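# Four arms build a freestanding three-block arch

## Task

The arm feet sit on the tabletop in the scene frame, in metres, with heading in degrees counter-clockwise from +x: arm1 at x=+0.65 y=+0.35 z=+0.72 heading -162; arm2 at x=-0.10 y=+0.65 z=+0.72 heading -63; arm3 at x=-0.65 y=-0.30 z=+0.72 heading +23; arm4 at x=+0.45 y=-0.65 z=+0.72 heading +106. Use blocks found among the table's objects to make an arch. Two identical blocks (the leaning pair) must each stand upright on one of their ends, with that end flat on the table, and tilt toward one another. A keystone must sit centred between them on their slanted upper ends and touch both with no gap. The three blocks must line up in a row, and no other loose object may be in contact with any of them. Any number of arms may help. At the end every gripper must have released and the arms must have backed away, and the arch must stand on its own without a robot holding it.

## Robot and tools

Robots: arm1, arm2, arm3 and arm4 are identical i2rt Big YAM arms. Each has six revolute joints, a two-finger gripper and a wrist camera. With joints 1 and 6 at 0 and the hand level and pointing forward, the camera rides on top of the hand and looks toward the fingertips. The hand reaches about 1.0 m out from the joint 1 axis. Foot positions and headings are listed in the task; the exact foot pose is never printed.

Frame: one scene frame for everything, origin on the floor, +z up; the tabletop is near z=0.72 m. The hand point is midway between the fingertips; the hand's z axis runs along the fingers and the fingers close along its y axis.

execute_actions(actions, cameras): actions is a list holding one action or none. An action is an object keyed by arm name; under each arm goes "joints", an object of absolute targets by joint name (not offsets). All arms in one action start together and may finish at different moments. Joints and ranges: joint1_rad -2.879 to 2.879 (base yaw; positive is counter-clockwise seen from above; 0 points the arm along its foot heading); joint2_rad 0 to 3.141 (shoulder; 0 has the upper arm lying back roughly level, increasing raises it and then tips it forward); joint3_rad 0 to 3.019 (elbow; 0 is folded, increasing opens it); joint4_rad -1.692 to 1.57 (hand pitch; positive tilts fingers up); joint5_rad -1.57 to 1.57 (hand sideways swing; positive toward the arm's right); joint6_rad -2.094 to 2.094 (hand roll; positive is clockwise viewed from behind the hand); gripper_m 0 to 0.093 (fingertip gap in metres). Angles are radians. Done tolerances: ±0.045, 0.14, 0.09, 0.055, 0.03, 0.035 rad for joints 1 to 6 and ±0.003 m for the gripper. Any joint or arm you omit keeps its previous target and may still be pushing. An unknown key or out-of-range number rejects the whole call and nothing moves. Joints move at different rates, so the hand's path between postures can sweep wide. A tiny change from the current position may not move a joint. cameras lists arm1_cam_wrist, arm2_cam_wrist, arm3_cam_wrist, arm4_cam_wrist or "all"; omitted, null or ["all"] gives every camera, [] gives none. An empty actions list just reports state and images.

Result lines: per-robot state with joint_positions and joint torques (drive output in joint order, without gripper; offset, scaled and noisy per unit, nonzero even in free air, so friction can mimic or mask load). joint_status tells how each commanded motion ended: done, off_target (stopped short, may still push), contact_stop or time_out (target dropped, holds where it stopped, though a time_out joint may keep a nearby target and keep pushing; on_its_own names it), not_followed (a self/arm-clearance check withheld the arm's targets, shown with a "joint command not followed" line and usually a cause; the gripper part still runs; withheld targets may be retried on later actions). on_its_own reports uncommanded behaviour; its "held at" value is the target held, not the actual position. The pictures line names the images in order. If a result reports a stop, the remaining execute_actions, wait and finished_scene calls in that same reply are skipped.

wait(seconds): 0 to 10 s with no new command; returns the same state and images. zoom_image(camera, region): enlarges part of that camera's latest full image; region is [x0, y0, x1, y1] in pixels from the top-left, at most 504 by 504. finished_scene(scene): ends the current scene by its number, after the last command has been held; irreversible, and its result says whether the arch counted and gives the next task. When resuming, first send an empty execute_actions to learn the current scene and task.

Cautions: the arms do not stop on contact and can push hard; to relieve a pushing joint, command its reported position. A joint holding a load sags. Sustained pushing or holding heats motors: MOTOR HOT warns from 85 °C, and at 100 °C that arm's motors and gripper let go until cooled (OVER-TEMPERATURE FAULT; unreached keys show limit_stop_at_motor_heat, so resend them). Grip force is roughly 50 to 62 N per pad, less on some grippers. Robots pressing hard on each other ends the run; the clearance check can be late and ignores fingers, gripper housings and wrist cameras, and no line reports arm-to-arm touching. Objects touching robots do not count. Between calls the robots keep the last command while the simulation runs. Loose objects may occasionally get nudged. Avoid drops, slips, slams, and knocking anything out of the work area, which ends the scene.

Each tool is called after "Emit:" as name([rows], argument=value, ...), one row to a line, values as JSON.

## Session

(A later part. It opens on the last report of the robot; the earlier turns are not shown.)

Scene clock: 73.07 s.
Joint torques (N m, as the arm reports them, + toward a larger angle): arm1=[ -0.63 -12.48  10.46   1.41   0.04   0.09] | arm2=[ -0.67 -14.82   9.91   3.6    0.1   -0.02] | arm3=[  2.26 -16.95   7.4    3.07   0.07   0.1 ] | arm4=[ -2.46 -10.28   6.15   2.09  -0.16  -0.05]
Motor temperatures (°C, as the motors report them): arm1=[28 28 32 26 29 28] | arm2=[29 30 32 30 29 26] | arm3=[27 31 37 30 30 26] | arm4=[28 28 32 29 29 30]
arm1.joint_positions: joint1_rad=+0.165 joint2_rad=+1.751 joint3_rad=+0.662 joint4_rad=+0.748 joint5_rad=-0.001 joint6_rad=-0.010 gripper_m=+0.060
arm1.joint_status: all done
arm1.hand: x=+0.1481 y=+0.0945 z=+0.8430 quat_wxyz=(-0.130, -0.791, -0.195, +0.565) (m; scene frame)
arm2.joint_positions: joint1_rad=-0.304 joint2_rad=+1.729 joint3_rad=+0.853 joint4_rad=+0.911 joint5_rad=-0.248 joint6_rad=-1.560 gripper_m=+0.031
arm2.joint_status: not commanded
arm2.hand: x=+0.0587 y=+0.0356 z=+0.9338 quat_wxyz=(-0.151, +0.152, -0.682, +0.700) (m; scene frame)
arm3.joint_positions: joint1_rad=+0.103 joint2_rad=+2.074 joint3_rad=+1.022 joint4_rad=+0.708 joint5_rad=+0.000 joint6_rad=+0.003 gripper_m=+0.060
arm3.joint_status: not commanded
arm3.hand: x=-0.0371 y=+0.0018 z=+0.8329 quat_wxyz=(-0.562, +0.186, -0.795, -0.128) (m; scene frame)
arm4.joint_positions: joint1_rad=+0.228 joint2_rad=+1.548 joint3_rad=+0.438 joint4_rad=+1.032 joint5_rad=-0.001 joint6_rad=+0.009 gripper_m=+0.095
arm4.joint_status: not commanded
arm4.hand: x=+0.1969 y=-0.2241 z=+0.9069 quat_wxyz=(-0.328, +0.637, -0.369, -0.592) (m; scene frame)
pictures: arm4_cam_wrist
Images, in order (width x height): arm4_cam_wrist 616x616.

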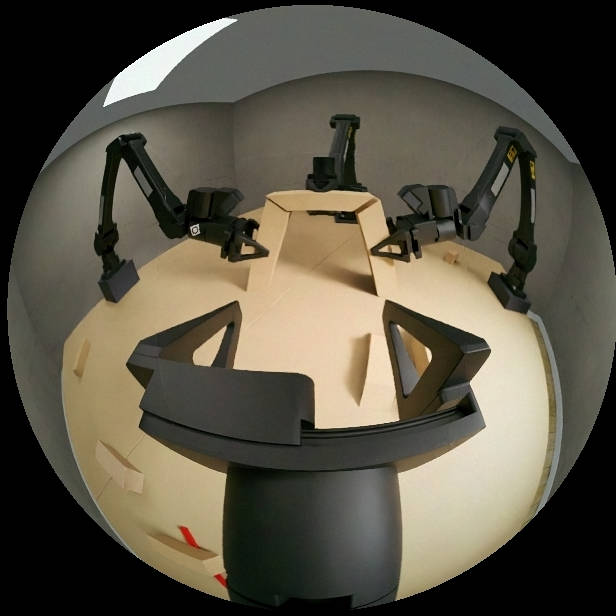

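Emit:
execute_actions(actions=[], cameras=["arm1_cam_wrist","arm3_cam_wrist","arm2_cam_wrist"])

Scene clock: 73.23 s.
Joint torques (N m, as the arm reports them, + toward a larger angle): arm1=[ -0.68 -12.62  10.44   1.36   0.04   0.09] | arm2=[ -0.75 -15.02   9.91   3.57   0.09  -0.02] | arm3=[  2.29 -17.45   7.82   3.1    0.11   0.13] | arm4=[ -2.68 -10.6    6.07   2.07  -0.13  -0.04]
Motor temperatures (°C, as the motors report them): arm1=[28 28 32 26 29 28] | arm2=[29 30 32 30 29 26] | arm3=[27 31 37 30 30 26] | arm4=[28 28 32 29 29 30]
arm1.joint_positions: joint1_rad=+0.165 joint2_rad=+1.751 joint3_rad=+0.662 joint4_rad=+0.748 joint5_rad=-0.001 joint6_rad=-0.010 gripper_m=+0.060
arm1.joint_status: all done
arm1.hand: x=+0.1481 y=+0.0945 z=+0.8430 quat_wxyz=(-0.130, -0.791, -0.195, +0.565) (m; scene frame)
arm2.joint_positions: joint1_rad=-0.304 joint2_rad=+1.729 joint3_rad=+0.853 joint4_rad=+0.911 joint5_rad=-0.248 joint6_rad=-1.560 gripper_m=+0.031
arm2.joint_status: not commanded
arm2.hand: x=+0.0587 y=+0.0356 z=+0.9338 quat_wxyz=(-0.151, +0.152, -0.682, +0.700) (m; scene frame)
arm3.joint_positions: joint1_rad=+0.103 joint2_rad=+2.074 joint3_rad=+1.022 joint4_rad=+0.708 joint5_rad=+0.000 joint6_rad=+0.003 gripper_m=+0.060
arm3.joint_status: not commanded
arm3.hand: x=-0.0371 y=+0.0018 z=+0.8329 quat_wxyz=(-0.562, +0.186, -0.795, -0.128) (m; scene frame)
arm4.joint_positions: joint1_rad=+0.228 joint2_rad=+1.548 joint3_rad=+0.438 joint4_rad=+1.032 joint5_rad=-0.001 joint6_rad=+0.009 gripper_m=+0.095
arm4.joint_status: not commanded
arm4.hand: x=+0.1969 y=-0.2241 z=+0.9069 quat_wxyz=(-0.328, +0.637, -0.369, -0.592) (m; scene frame)
pictures: arm1_cam_wrist, arm2_cam_wrist, arm3_cam_wrist
Images, in order (width x height): arm1_cam_wrist 616x616, arm2_cam_wrist 616x616, arm3_cam_wrist 616x616.

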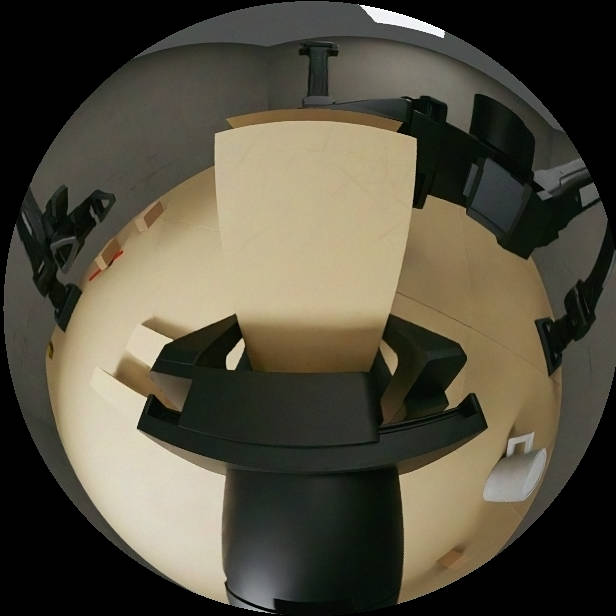

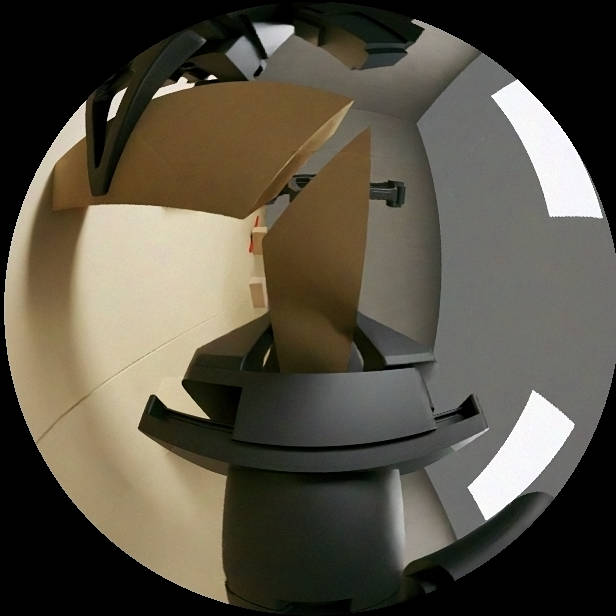

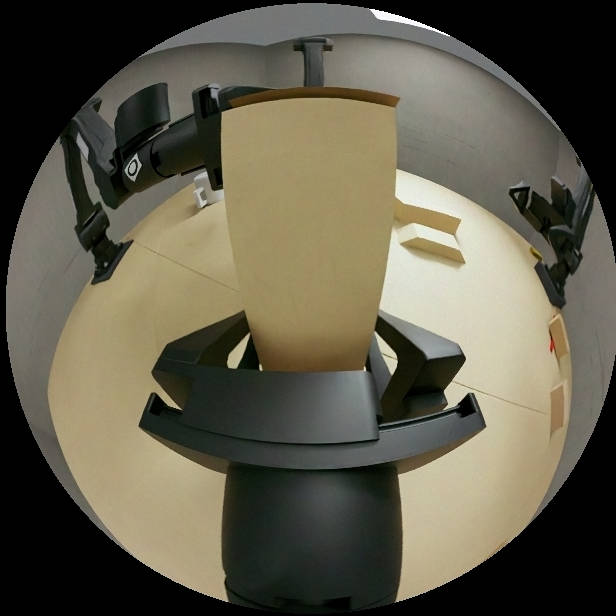

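Emit:
execute_actions([
  {"arm1":{"joints":{"joint2_rad":1.76,"joint3_rad":0.73,"joint4_rad":0.73}}},
], cameras=["arm4_cam_wrist","arm2_cam_wrist"])

Emit:
zoom_image(camera="arm4_cam_wrist", region=[230,160,420,310])

Scene clock: 74.00 s.
Joint torques (N m, as the arm reports them, + toward a larger angle): arm1=[ -0.67 -12.89  10.72   1.41   0.05   0.09] | arm2=[ -0.79 -14.93   9.91   3.54   0.11  -0.02] | arm3=[  2.83 -17.67   7.64   3.28   0.08   0.1 ] | arm4=[ -2.89 -10.67   6.17   2.29  -0.15  -0.04]
Motor temperatures (°C, as the motors report them): arm1=[28 28 32 26 29 28] | arm2=[29 30 32 30 29 26] | arm3=[27 31 37 30 30 26] | arm4=[28 28 32 29 29 30]
arm1.joint_positions: joint1_rad=+0.165 joint2_rad=+1.756 joint3_rad=+0.681 joint4_rad=+0.727 joint5_rad=-0.001 joint6_rad=-0.010 gripper_m=+0.060
arm1.joint_status: all done
arm1.hand: x=+0.1429 y=+0.0919 z=+0.8428 quat_wxyz=(-0.129, -0.793, -0.196, +0.562) (m; scene frame)
arm2.joint_positions: joint1_rad=-0.304 joint2_rad=+1.729 joint3_rad=+0.853 joint4_rad=+0.911 joint5_rad=-0.248 joint6_rad=-1.560 gripper_m=+0.031
arm2.joint_status: not commanded
arm2.hand: x=+0.0587 y=+0.0356 z=+0.9338 quat_wxyz=(-0.151, +0.152, -0.682, +0.700) (m; scene frame)
arm3.joint_positions: joint1_rad=+0.103 joint2_rad=+2.074 joint3_rad=+1.022 joint4_rad=+0.708 joint5_rad=+0.000 joint6_rad=+0.003 gripper_m=+0.060
arm3.joint_status: not commanded
arm3.hand: x=-0.0371 y=+0.0018 z=+0.8329 quat_wxyz=(-0.562, +0.186, -0.795, -0.128) (m; scene frame)
arm4.joint_positions: joint1_rad=+0.228 joint2_rad=+1.548 joint3_rad=+0.438 joint4_rad=+1.032 joint5_rad=-0.001 joint6_rad=+0.009 gripper_m=+0.095
arm4.joint_status: not commanded
arm4.hand: x=+0.1969 y=-0.2241 z=+0.9069 quat_wxyz=(-0.328, +0.637, -0.369, -0.592) (m; scene frame)
pictures: arm2_cam_wrist, arm4_cam_wrist
Images, in order (width x height): arm2_cam_wrist 616x616, arm4_cam_wrist 616x616.

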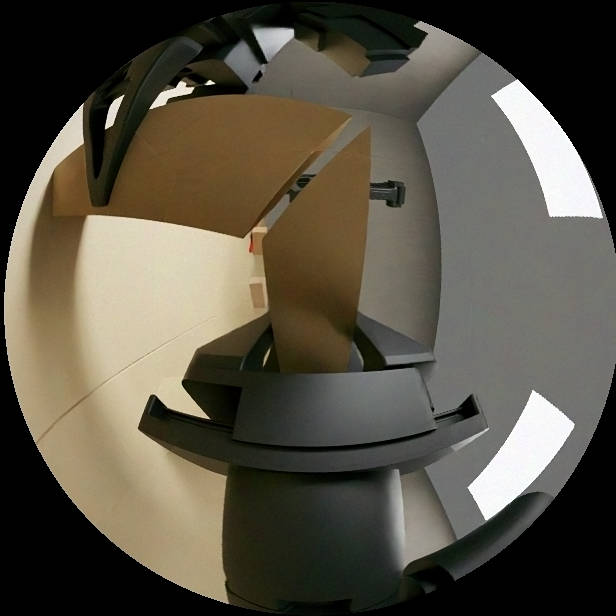

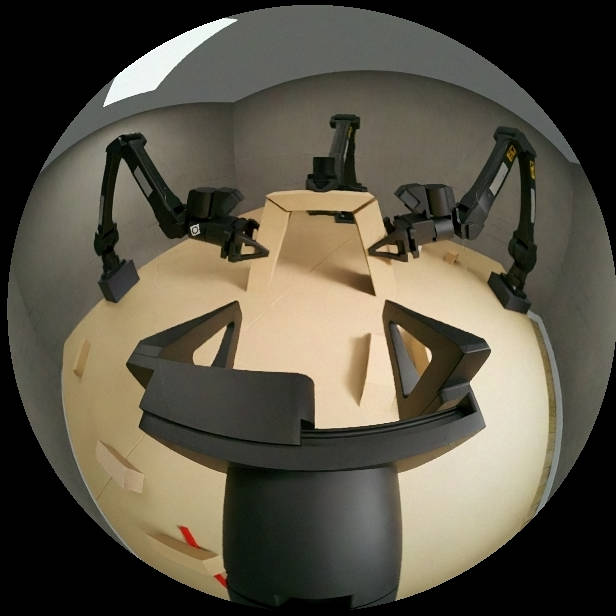

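Region (230, 160, 420, 310) of arm4_cam_wrist's 616x616 image, scaled by 2.653, with more detail than that image has; it fills the top 398 rows of this view, and the rest is white.

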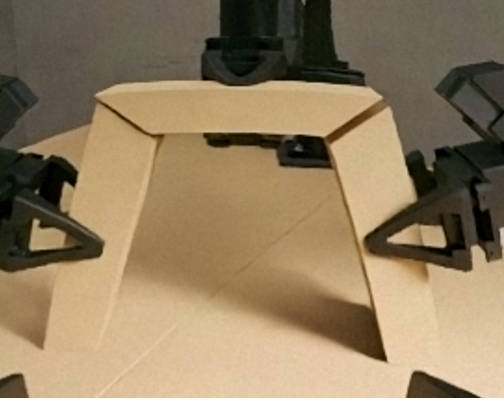

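Emit:
execute_actions([
  {"arm2":{"joints":{"gripper_m":0.093}}},
], cameras=["arm4_cam_wrist","arm2_cam_wrist"])

Emit:
zoom_image(camera="arm4_cam_wrist", region=[230,160,420,310])

Scene clock: 74.93 s.
Joint torques (N m, as the arm reports them, + toward a larger angle): arm1=[ -0.71 -12.99  10.72   1.43   0.03   0.08] | arm2=[ -0.68 -14.8    9.92   3.03   0.1   -0.01] | arm3=[  2.15 -17.21   7.57   3.26   0.1    0.06] | arm4=[ -2.7  -10.14   6.06   2.24  -0.15  -0.06]
Motor temperatures (°C, as the motors report them): arm1=[28 28 32 26 29 28] | arm2=[29 30 32 30 29 26] | arm3=[27 31 37 30 30 26] | arm4=[28 28 32 29 29 30]
arm1.joint_positions: joint1_rad=+0.165 joint2_rad=+1.756 joint3_rad=+0.681 joint4_rad=+0.727 joint5_rad=-0.001 joint6_rad=-0.010 gripper_m=+0.060
arm1.joint_status: not commanded
arm1.hand: x=+0.1429 y=+0.0920 z=+0.8428 quat_wxyz=(-0.129, -0.793, -0.196, +0.562) (m; scene frame)
arm2.joint_positions: joint1_rad=-0.304 joint2_rad=+1.729 joint3_rad=+0.853 joint4_rad=+0.923 joint5_rad=-0.248 joint6_rad=-1.560 gripper_m=+0.093
arm2.joint_status: all done
arm2.hand: x=+0.0587 y=+0.0357 z=+0.9367 quat_wxyz=(-0.150, +0.152, -0.677, +0.704) (m; scene frame)
arm3.joint_positions: joint1_rad=+0.103 joint2_rad=+2.074 joint3_rad=+1.022 joint4_rad=+0.708 joint5_rad=+0.000 joint6_rad=+0.004 gripper_m=+0.060
arm3.joint_status: not commanded
arm3.hand: x=-0.0371 y=+0.0018 z=+0.8329 quat_wxyz=(-0.562, +0.186, -0.796, -0.128) (m; scene frame)
arm4.joint_positions: joint1_rad=+0.228 joint2_rad=+1.548 joint3_rad=+0.438 joint4_rad=+1.032 joint5_rad=-0.001 joint6_rad=+0.009 gripper_m=+0.095
arm4.joint_status: not commanded
arm4.hand: x=+0.1969 y=-0.2241 z=+0.9069 quat_wxyz=(-0.328, +0.637, -0.369, -0.592) (m; scene frame)
pictures: arm2_cam_wrist, arm4_cam_wrist
Images, in order (width x height): arm2_cam_wrist 616x616, arm4_cam_wrist 616x616.

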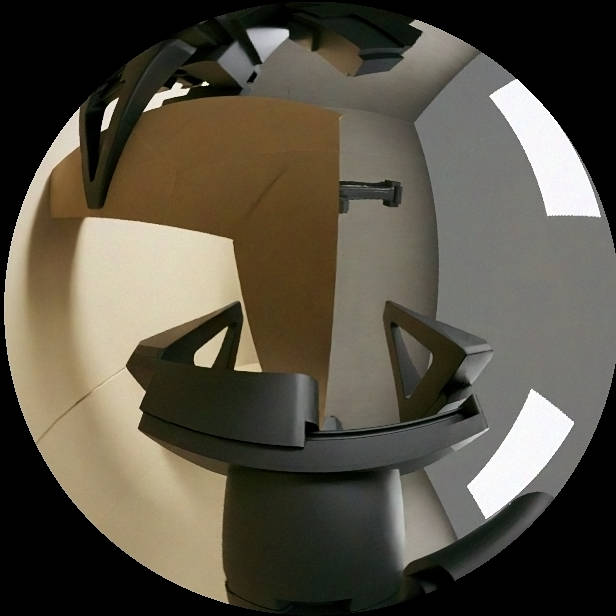

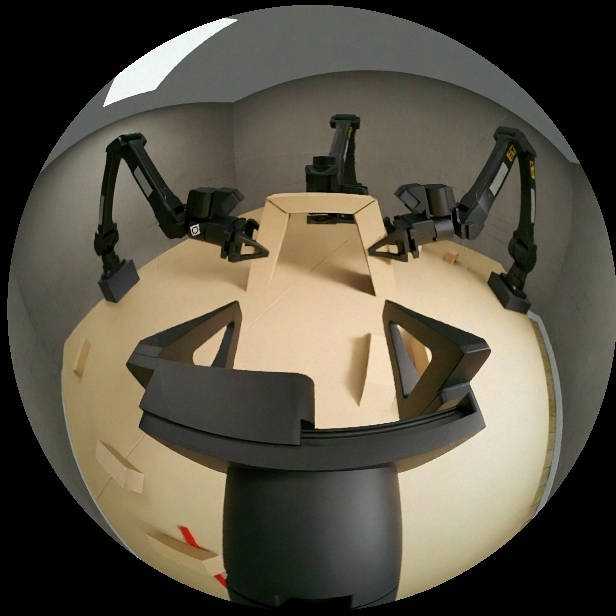

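Region (230, 160, 420, 310) of arm4_cam_wrist's 616x616 image, scaled by 2.653, with more detail than that image has; it fills the top 398 rows of this view, and the rest is white.

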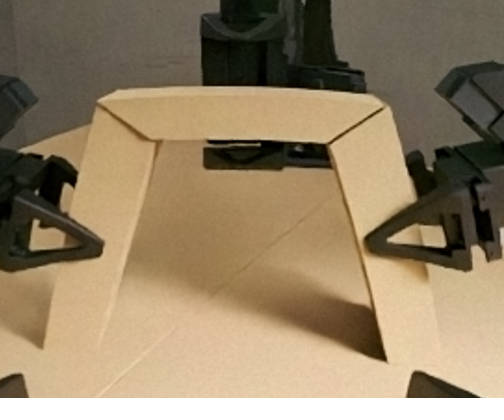

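Emit:
execute_actions([
  {"arm2":{"joints":{"joint2_rad":1.655,"joint3_rad":0.77}}},
], cameras=[])

Emit:
execute_actions([
  {"arm2":{"joints":{"joint2_rad":1.565,"joint3_rad":0.66}},"arm1":{"joints":{"gripper_m":0.093}}},
], cameras=[])

Emit:
execute_actions([
  {"arm2":{"joints":{"joint2_rad":1.3,"joint3_rad":0.5}},"arm3":{"joints":{"gripper_m":0.093}}},
], cameras=["arm4_cam_wrist"])

Emit:
zoom_image(camera="arm4_cam_wrist", region=[230,160,420,310])

Scene clock: 76.00 s.
Joint torques (N m, as the arm reports them, + toward a larger angle): arm1=[ -0.73 -12.93  10.74   1.42   0.03   0.08] | arm2=[ -0.75 -16.09   7.67   2.94   0.05  -0.02] | arm3=[  2.88 -16.15   7.73   3.2    0.09   0.1 ] | arm4=[ -1.86 -10.42   6.05   2.06  -0.15  -0.06]
Motor temperatures (°C, as the motors report them): arm1=[28 28 32 26 29 28] | arm2=[29 30 32 30 29 26] | arm3=[27 31 37 30 30 26] | arm4=[28 28 32 29 29 30]
arm1.joint_positions: joint1_rad=+0.165 joint2_rad=+1.756 joint3_rad=+0.681 joint4_rad=+0.727 joint5_rad=-0.001 joint6_rad=-0.010 gripper_m=+0.060
arm1.joint_status: not commanded
arm1.hand: x=+0.1429 y=+0.0920 z=+0.8428 quat_wxyz=(-0.129, -0.793, -0.196, +0.562) (m; scene frame)
arm2.joint_positions: joint1_rad=-0.304 joint2_rad=+1.666 joint3_rad=+0.770 joint4_rad=+0.924 joint5_rad=-0.247 joint6_rad=-1.560 gripper_m=+0.093
arm2.joint_status: all done
arm2.hand: x=+0.0533 y=+0.0640 z=+0.9350 quat_wxyz=(-0.150, +0.151, -0.684, +0.698) (m; scene frame)
arm3.joint_positions: joint1_rad=+0.103 joint2_rad=+2.074 joint3_rad=+1.022 joint4_rad=+0.708 joint5_rad=+0.000 joint6_rad=+0.004 gripper_m=+0.060
arm3.joint_status: not commanded
arm3.hand: x=-0.0371 y=+0.0018 z=+0.8329 quat_wxyz=(-0.562, +0.186, -0.796, -0.128) (m; scene frame)
arm4.joint_positions: joint1_rad=+0.228 joint2_rad=+1.548 joint3_rad=+0.438 joint4_rad=+1.032 joint5_rad=-0.001 joint6_rad=+0.009 gripper_m=+0.095
arm4.joint_status: not commanded
arm4.hand: x=+0.1969 y=-0.2241 z=+0.9069 quat_wxyz=(-0.328, +0.637, -0.369, -0.592) (m; scene frame)
pictures: none
No camera images: the call's "cameras" was empty. Leave "cameras" out to get every camera's image.

Scene clock: 76.80 s.
Joint torques (N m, as the arm reports them, + toward a larger angle): arm1=[ -0.66 -12.92   9.02   1.43   0.03   0.08] | arm2=[ -0.76 -13.75   7.45   2.92   0.05  -0.02] | arm3=[  1.76 -16.73   7.75   3.03   0.1    0.09] | arm4=[ -2.15 -10.25   6.02   2.15  -0.15  -0.03]
Motor temperatures (°C, as the motors report them): arm1=[28 28 32 26 29 28] | arm2=[29 30 32 30 29 26] | arm3=[27 31 37 30 30 26] | arm4=[28 28 32 29 29 30]
arm1.joint_positions: joint1_rad=+0.165 joint2_rad=+1.756 joint3_rad=+0.700 joint4_rad=+0.727 joint5_rad=-0.001 joint6_rad=-0.009 gripper_m=+0.093
arm1.joint_status: all done
arm1.hand: x=+0.1357 y=+0.0883 z=+0.8509 quat_wxyz=(-0.131, -0.788, -0.194, +0.569) (m; scene frame)
arm2.joint_positions: joint1_rad=-0.304 joint2_rad=+1.572 joint3_rad=+0.661 joint4_rad=+0.925 joint5_rad=-0.247 joint6_rad=-1.560 gripper_m=+0.093
arm2.joint_status: all done
arm2.hand: x=+0.0461 y=+0.1031 z=+0.9364 quat_wxyz=(-0.150, +0.151, -0.689, +0.692) (m; scene frame)
arm3.joint_positions: joint1_rad=+0.103 joint2_rad=+2.074 joint3_rad=+1.022 joint4_rad=+0.708 joint5_rad=+0.000 joint6_rad=+0.004 gripper_m=+0.060
arm3.joint_status: not commanded
arm3.hand: x=-0.0371 y=+0.0018 z=+0.8329 quat_wxyz=(-0.562, +0.186, -0.796, -0.128) (m; scene frame)
arm4.joint_positions: joint1_rad=+0.228 joint2_rad=+1.548 joint3_rad=+0.438 joint4_rad=+1.032 joint5_rad=-0.001 joint6_rad=+0.009 gripper_m=+0.095
arm4.joint_status: not commanded
arm4.hand: x=+0.1969 y=-0.2241 z=+0.9069 quat_wxyz=(-0.328, +0.637, -0.369, -0.592) (m; scene frame)
pictures: none
No camera images: the call's "cameras" was empty. Leave "cameras" out to get every camera's image.

Scene clock: 77.93 s.
Joint torques (N m, as the arm reports them, + toward a larger angle): arm1=[ -0.56 -13.18   9.03   1.42   0.03   0.09] | arm2=[-0.66 -8.07  8.58  2.64  0.07 -0.02] | arm3=[  3.42 -16.72   7.54   3.13   0.05   0.03] | arm4=[ -2.39 -10.27   6.1    2.24  -0.15  -0.07]
Motor temperatures (°C, as the motors report them): arm1=[28 28 32 26 29 28] | arm2=[29 30 32 30 29 26] | arm3=[27 31 37 30 30 26] | arm4=[28 28 32 29 29 30]
arm1.joint_positions: joint1_rad=+0.165 joint2_rad=+1.756 joint3_rad=+0.700 joint4_rad=+0.727 joint5_rad=-0.001 joint6_rad=-0.009 gripper_m=+0.093
arm1.joint_status: not commanded
arm1.hand: x=+0.1357 y=+0.0883 z=+0.8509 quat_wxyz=(-0.131, -0.788, -0.194, +0.569) (m; scene frame)
arm2.joint_positions: joint1_rad=-0.304 joint2_rad=+1.292 joint3_rad=+0.497 joint4_rad=+0.930 joint5_rad=-0.247 joint6_rad=-1.560 gripper_m=+0.093
arm2.joint_status: all done
arm2.hand: x=+0.0332 y=+0.1776 z=+0.9993 quat_wxyz=(-0.149, +0.153, -0.645, +0.734) (m; scene frame)
arm3.joint_positions: joint1_rad=+0.103 joint2_rad=+2.074 joint3_rad=+1.022 joint4_rad=+0.709 joint5_rad=+0.000 joint6_rad=+0.004 gripper_m=+0.093
arm3.joint_status: all done
arm3.hand: x=-0.0370 y=+0.0019 z=+0.8333 quat_wxyz=(-0.563, +0.186, -0.795, -0.128) (m; scene frame)
arm4.joint_positions: joint1_rad=+0.228 joint2_rad=+1.548 joint3_rad=+0.438 joint4_rad=+1.032 joint5_rad=-0.001 joint6_rad=+0.009 gripper_m=+0.095
arm4.joint_status: not commanded
arm4.hand: x=+0.1969 y=-0.2241 z=+0.9069 quat_wxyz=(-0.328, +0.637, -0.369, -0.592) (m; scene frame)
pictures: arm4_cam_wrist
Images, in order (width x height): arm4_cam_wrist 616x616.

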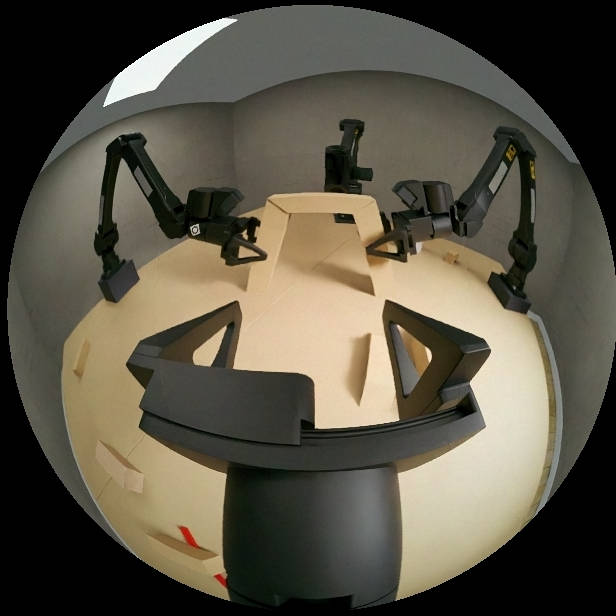

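Region (230, 160, 420, 310) of arm4_cam_wrist's 616x616 image, scaled by 2.653, with more detail than that image has; it fills the top 398 rows of this view, and the rest is white.

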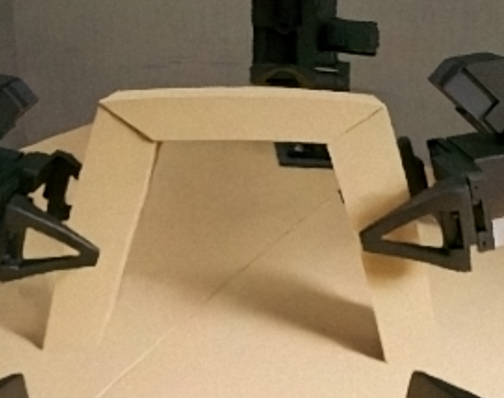

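Emit:
execute_actions([
  {"arm1":{"joints":{"joint2_rad":1.635,"joint3_rad":0.49,"joint4_rad":0.82}},"arm3":{"joints":{"joint2_rad":1.945,"joint3_rad":0.77,"joint4_rad":0.84}},"arm2":{"joints":{"joint2_rad":0.8,"joint3_rad":0.5}}},
], cameras=["arm4_cam_wrist"])

Scene clock: 80.60 s.
Joint torques (N m, as the arm reports them, + toward a larger angle): arm1=[ -0.63 -10.27   5.92   2.11   0.03   0.08] | arm2=[-0.57 -1.84 10.54  1.95  0.22 -0.04] | arm3=[  2.93 -14.64   5.21   2.77   0.07   0.11] | arm4=[ -2.33 -10.77   5.95   2.13  -0.15  -0.06]
Motor temperatures (°C, as the motors report them): arm1=[28 28 31 26 29 28] | arm2=[29 30 31 30 29 26] | arm3=[27 31 36 30 30 26] | arm4=[28 28 32 29 29 30]
arm1.joint_positions: joint1_rad=+0.165 joint2_rad=+1.635 joint3_rad=+0.485 joint4_rad=+0.801 joint5_rad=-0.001 joint6_rad=-0.009 gripper_m=+0.093
arm1.joint_status: all done
arm1.hand: x=+0.2054 y=+0.1236 z=+0.8433 quat_wxyz=(-0.129, -0.794, -0.196, +0.561) (m; scene frame)
arm2.joint_positions: joint1_rad=-0.304 joint2_rad=+0.793 joint3_rad=+0.497 joint4_rad=+0.934 joint5_rad=-0.247 joint6_rad=-1.560 gripper_m=+0.093
arm2.joint_status: all done
arm2.hand: x=+0.0131 y=+0.3002 z=+1.2068 quat_wxyz=(-0.138, +0.153, -0.438, +0.875) (m; scene frame)
arm3.joint_positions: joint1_rad=+0.103 joint2_rad=+1.947 joint3_rad=+0.770 joint4_rad=+0.815 joint5_rad=+0.000 joint6_rad=+0.004 gripper_m=+0.093
arm3.joint_status: all done
arm3.hand: x=-0.1127 y=-0.0352 z=+0.8357 quat_wxyz=(-0.555, +0.187, -0.801, -0.126) (m; scene frame)
arm4.joint_positions: joint1_rad=+0.228 joint2_rad=+1.548 joint3_rad=+0.438 joint4_rad=+1.032 joint5_rad=-0.001 joint6_rad=+0.009 gripper_m=+0.095
arm4.joint_status: not commanded
arm4.hand: x=+0.1969 y=-0.2241 z=+0.9069 quat_wxyz=(-0.328, +0.637, -0.369, -0.592) (m; scene frame)
pictures: arm4_cam_wrist
Images, in order (width x height): arm4_cam_wrist 616x616.

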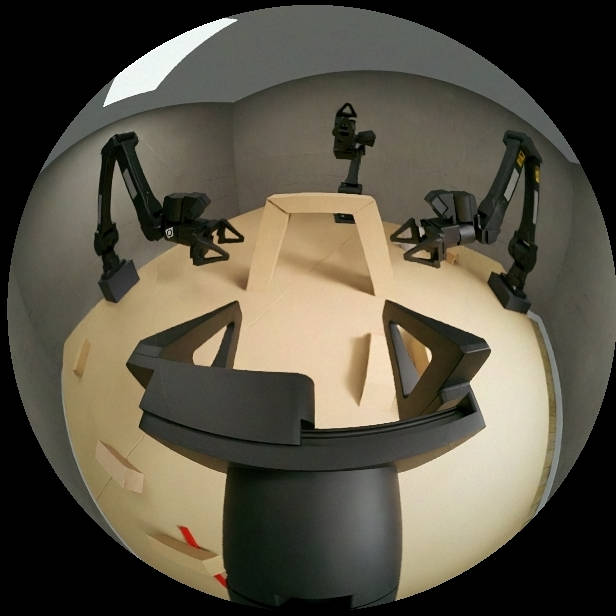

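Emit:
execute_actions([
  {"arm1":{"joints":{"joint2_rad":1.0}},"arm3":{"joints":{"joint2_rad":1.2}},"arm4":{"joints":{"joint2_rad":1.0}}},
], cameras=["arm4_cam_wrist","arm3_cam_wrist"])

Emit:
zoom_image(camera="arm4_cam_wrist", region=[200,200,450,420])

Scene clock: 82.27 s.
Joint torques (N m, as the arm reports them, + toward a larger angle): arm1=[-0.57 -5.08 10.    1.72  0.03  0.08] | arm2=[-0.63 -2.07 10.56  1.95  0.22 -0.05] | arm3=[ 2.32 -7.97  9.65  2.17  0.1   0.03] | arm4=[-2.97 -5.02  9.21  1.56 -0.18 -0.05]
Motor temperatures (°C, as the motors report them): arm1=[28 28 31 26 29 28] | arm2=[29 30 32 30 29 26] | arm3=[27 31 36 30 30 26] | arm4=[28 28 32 29 29 30]
arm1.joint_positions: joint1_rad=+0.165 joint2_rad=+1.001 joint3_rad=+0.485 joint4_rad=+0.807 joint5_rad=-0.001 joint6_rad=-0.009 gripper_m=+0.093
arm1.joint_status: all done
arm1.hand: x=+0.2599 y=+0.1492 z=+1.1399 quat_wxyz=(-0.182, -0.577, -0.144, +0.783) (m; scene frame)
arm2.joint_positions: joint1_rad=-0.304 joint2_rad=+0.793 joint3_rad=+0.497 joint4_rad=+0.934 joint5_rad=-0.247 joint6_rad=-1.560 gripper_m=+0.093
arm2.joint_status: not commanded
arm2.hand: x=+0.0131 y=+0.3002 z=+1.2068 quat_wxyz=(-0.138, +0.153, -0.438, +0.875) (m; scene frame)
arm3.joint_positions: joint1_rad=+0.103 joint2_rad=+1.197 joint3_rad=+0.770 joint4_rad=+0.824 joint5_rad=+0.000 joint6_rad=+0.004 gripper_m=+0.093
arm3.joint_status: all done
arm3.hand: x=-0.1865 y=-0.0669 z=+1.2625 quat_wxyz=(-0.812, +0.128, -0.538, -0.188) (m; scene frame)
arm4.joint_positions: joint1_rad=+0.228 joint2_rad=+0.994 joint3_rad=+0.438 joint4_rad=+1.042 joint5_rad=-0.001 joint6_rad=+0.009 gripper_m=+0.095
arm4.joint_status: all done
arm4.hand: x=+0.2401 y=-0.2915 z=+1.1560 quat_wxyz=(-0.416, +0.448, -0.262, -0.746) (m; scene frame)
pictures: arm3_cam_wrist, arm4_cam_wrist
Images, in order (width x height): arm3_cam_wrist 616x616, arm4_cam_wrist 616x616.

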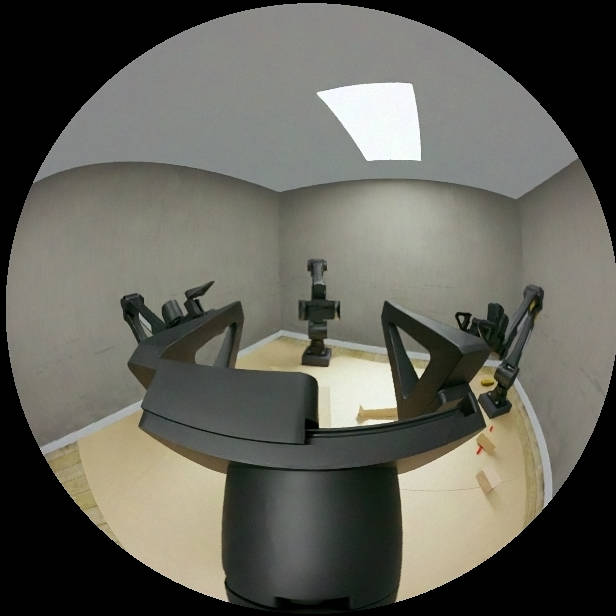

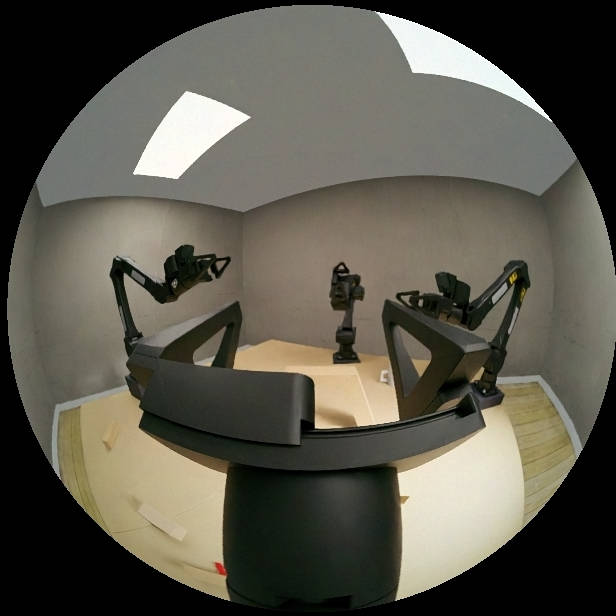

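Region (200, 200, 450, 420) of arm4_cam_wrist's 616x616 image, scaled by 2.016, with more detail than that image has; it fills the top 444 rows of this view, and the rest is white.

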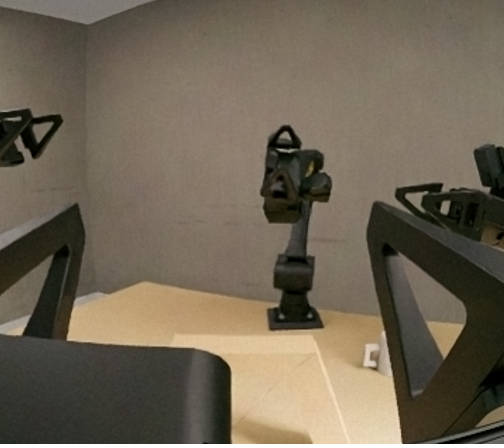

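Arch top still visible standing.

Emit:
finished_scene(scene=2)

The scene is finished: the task was done.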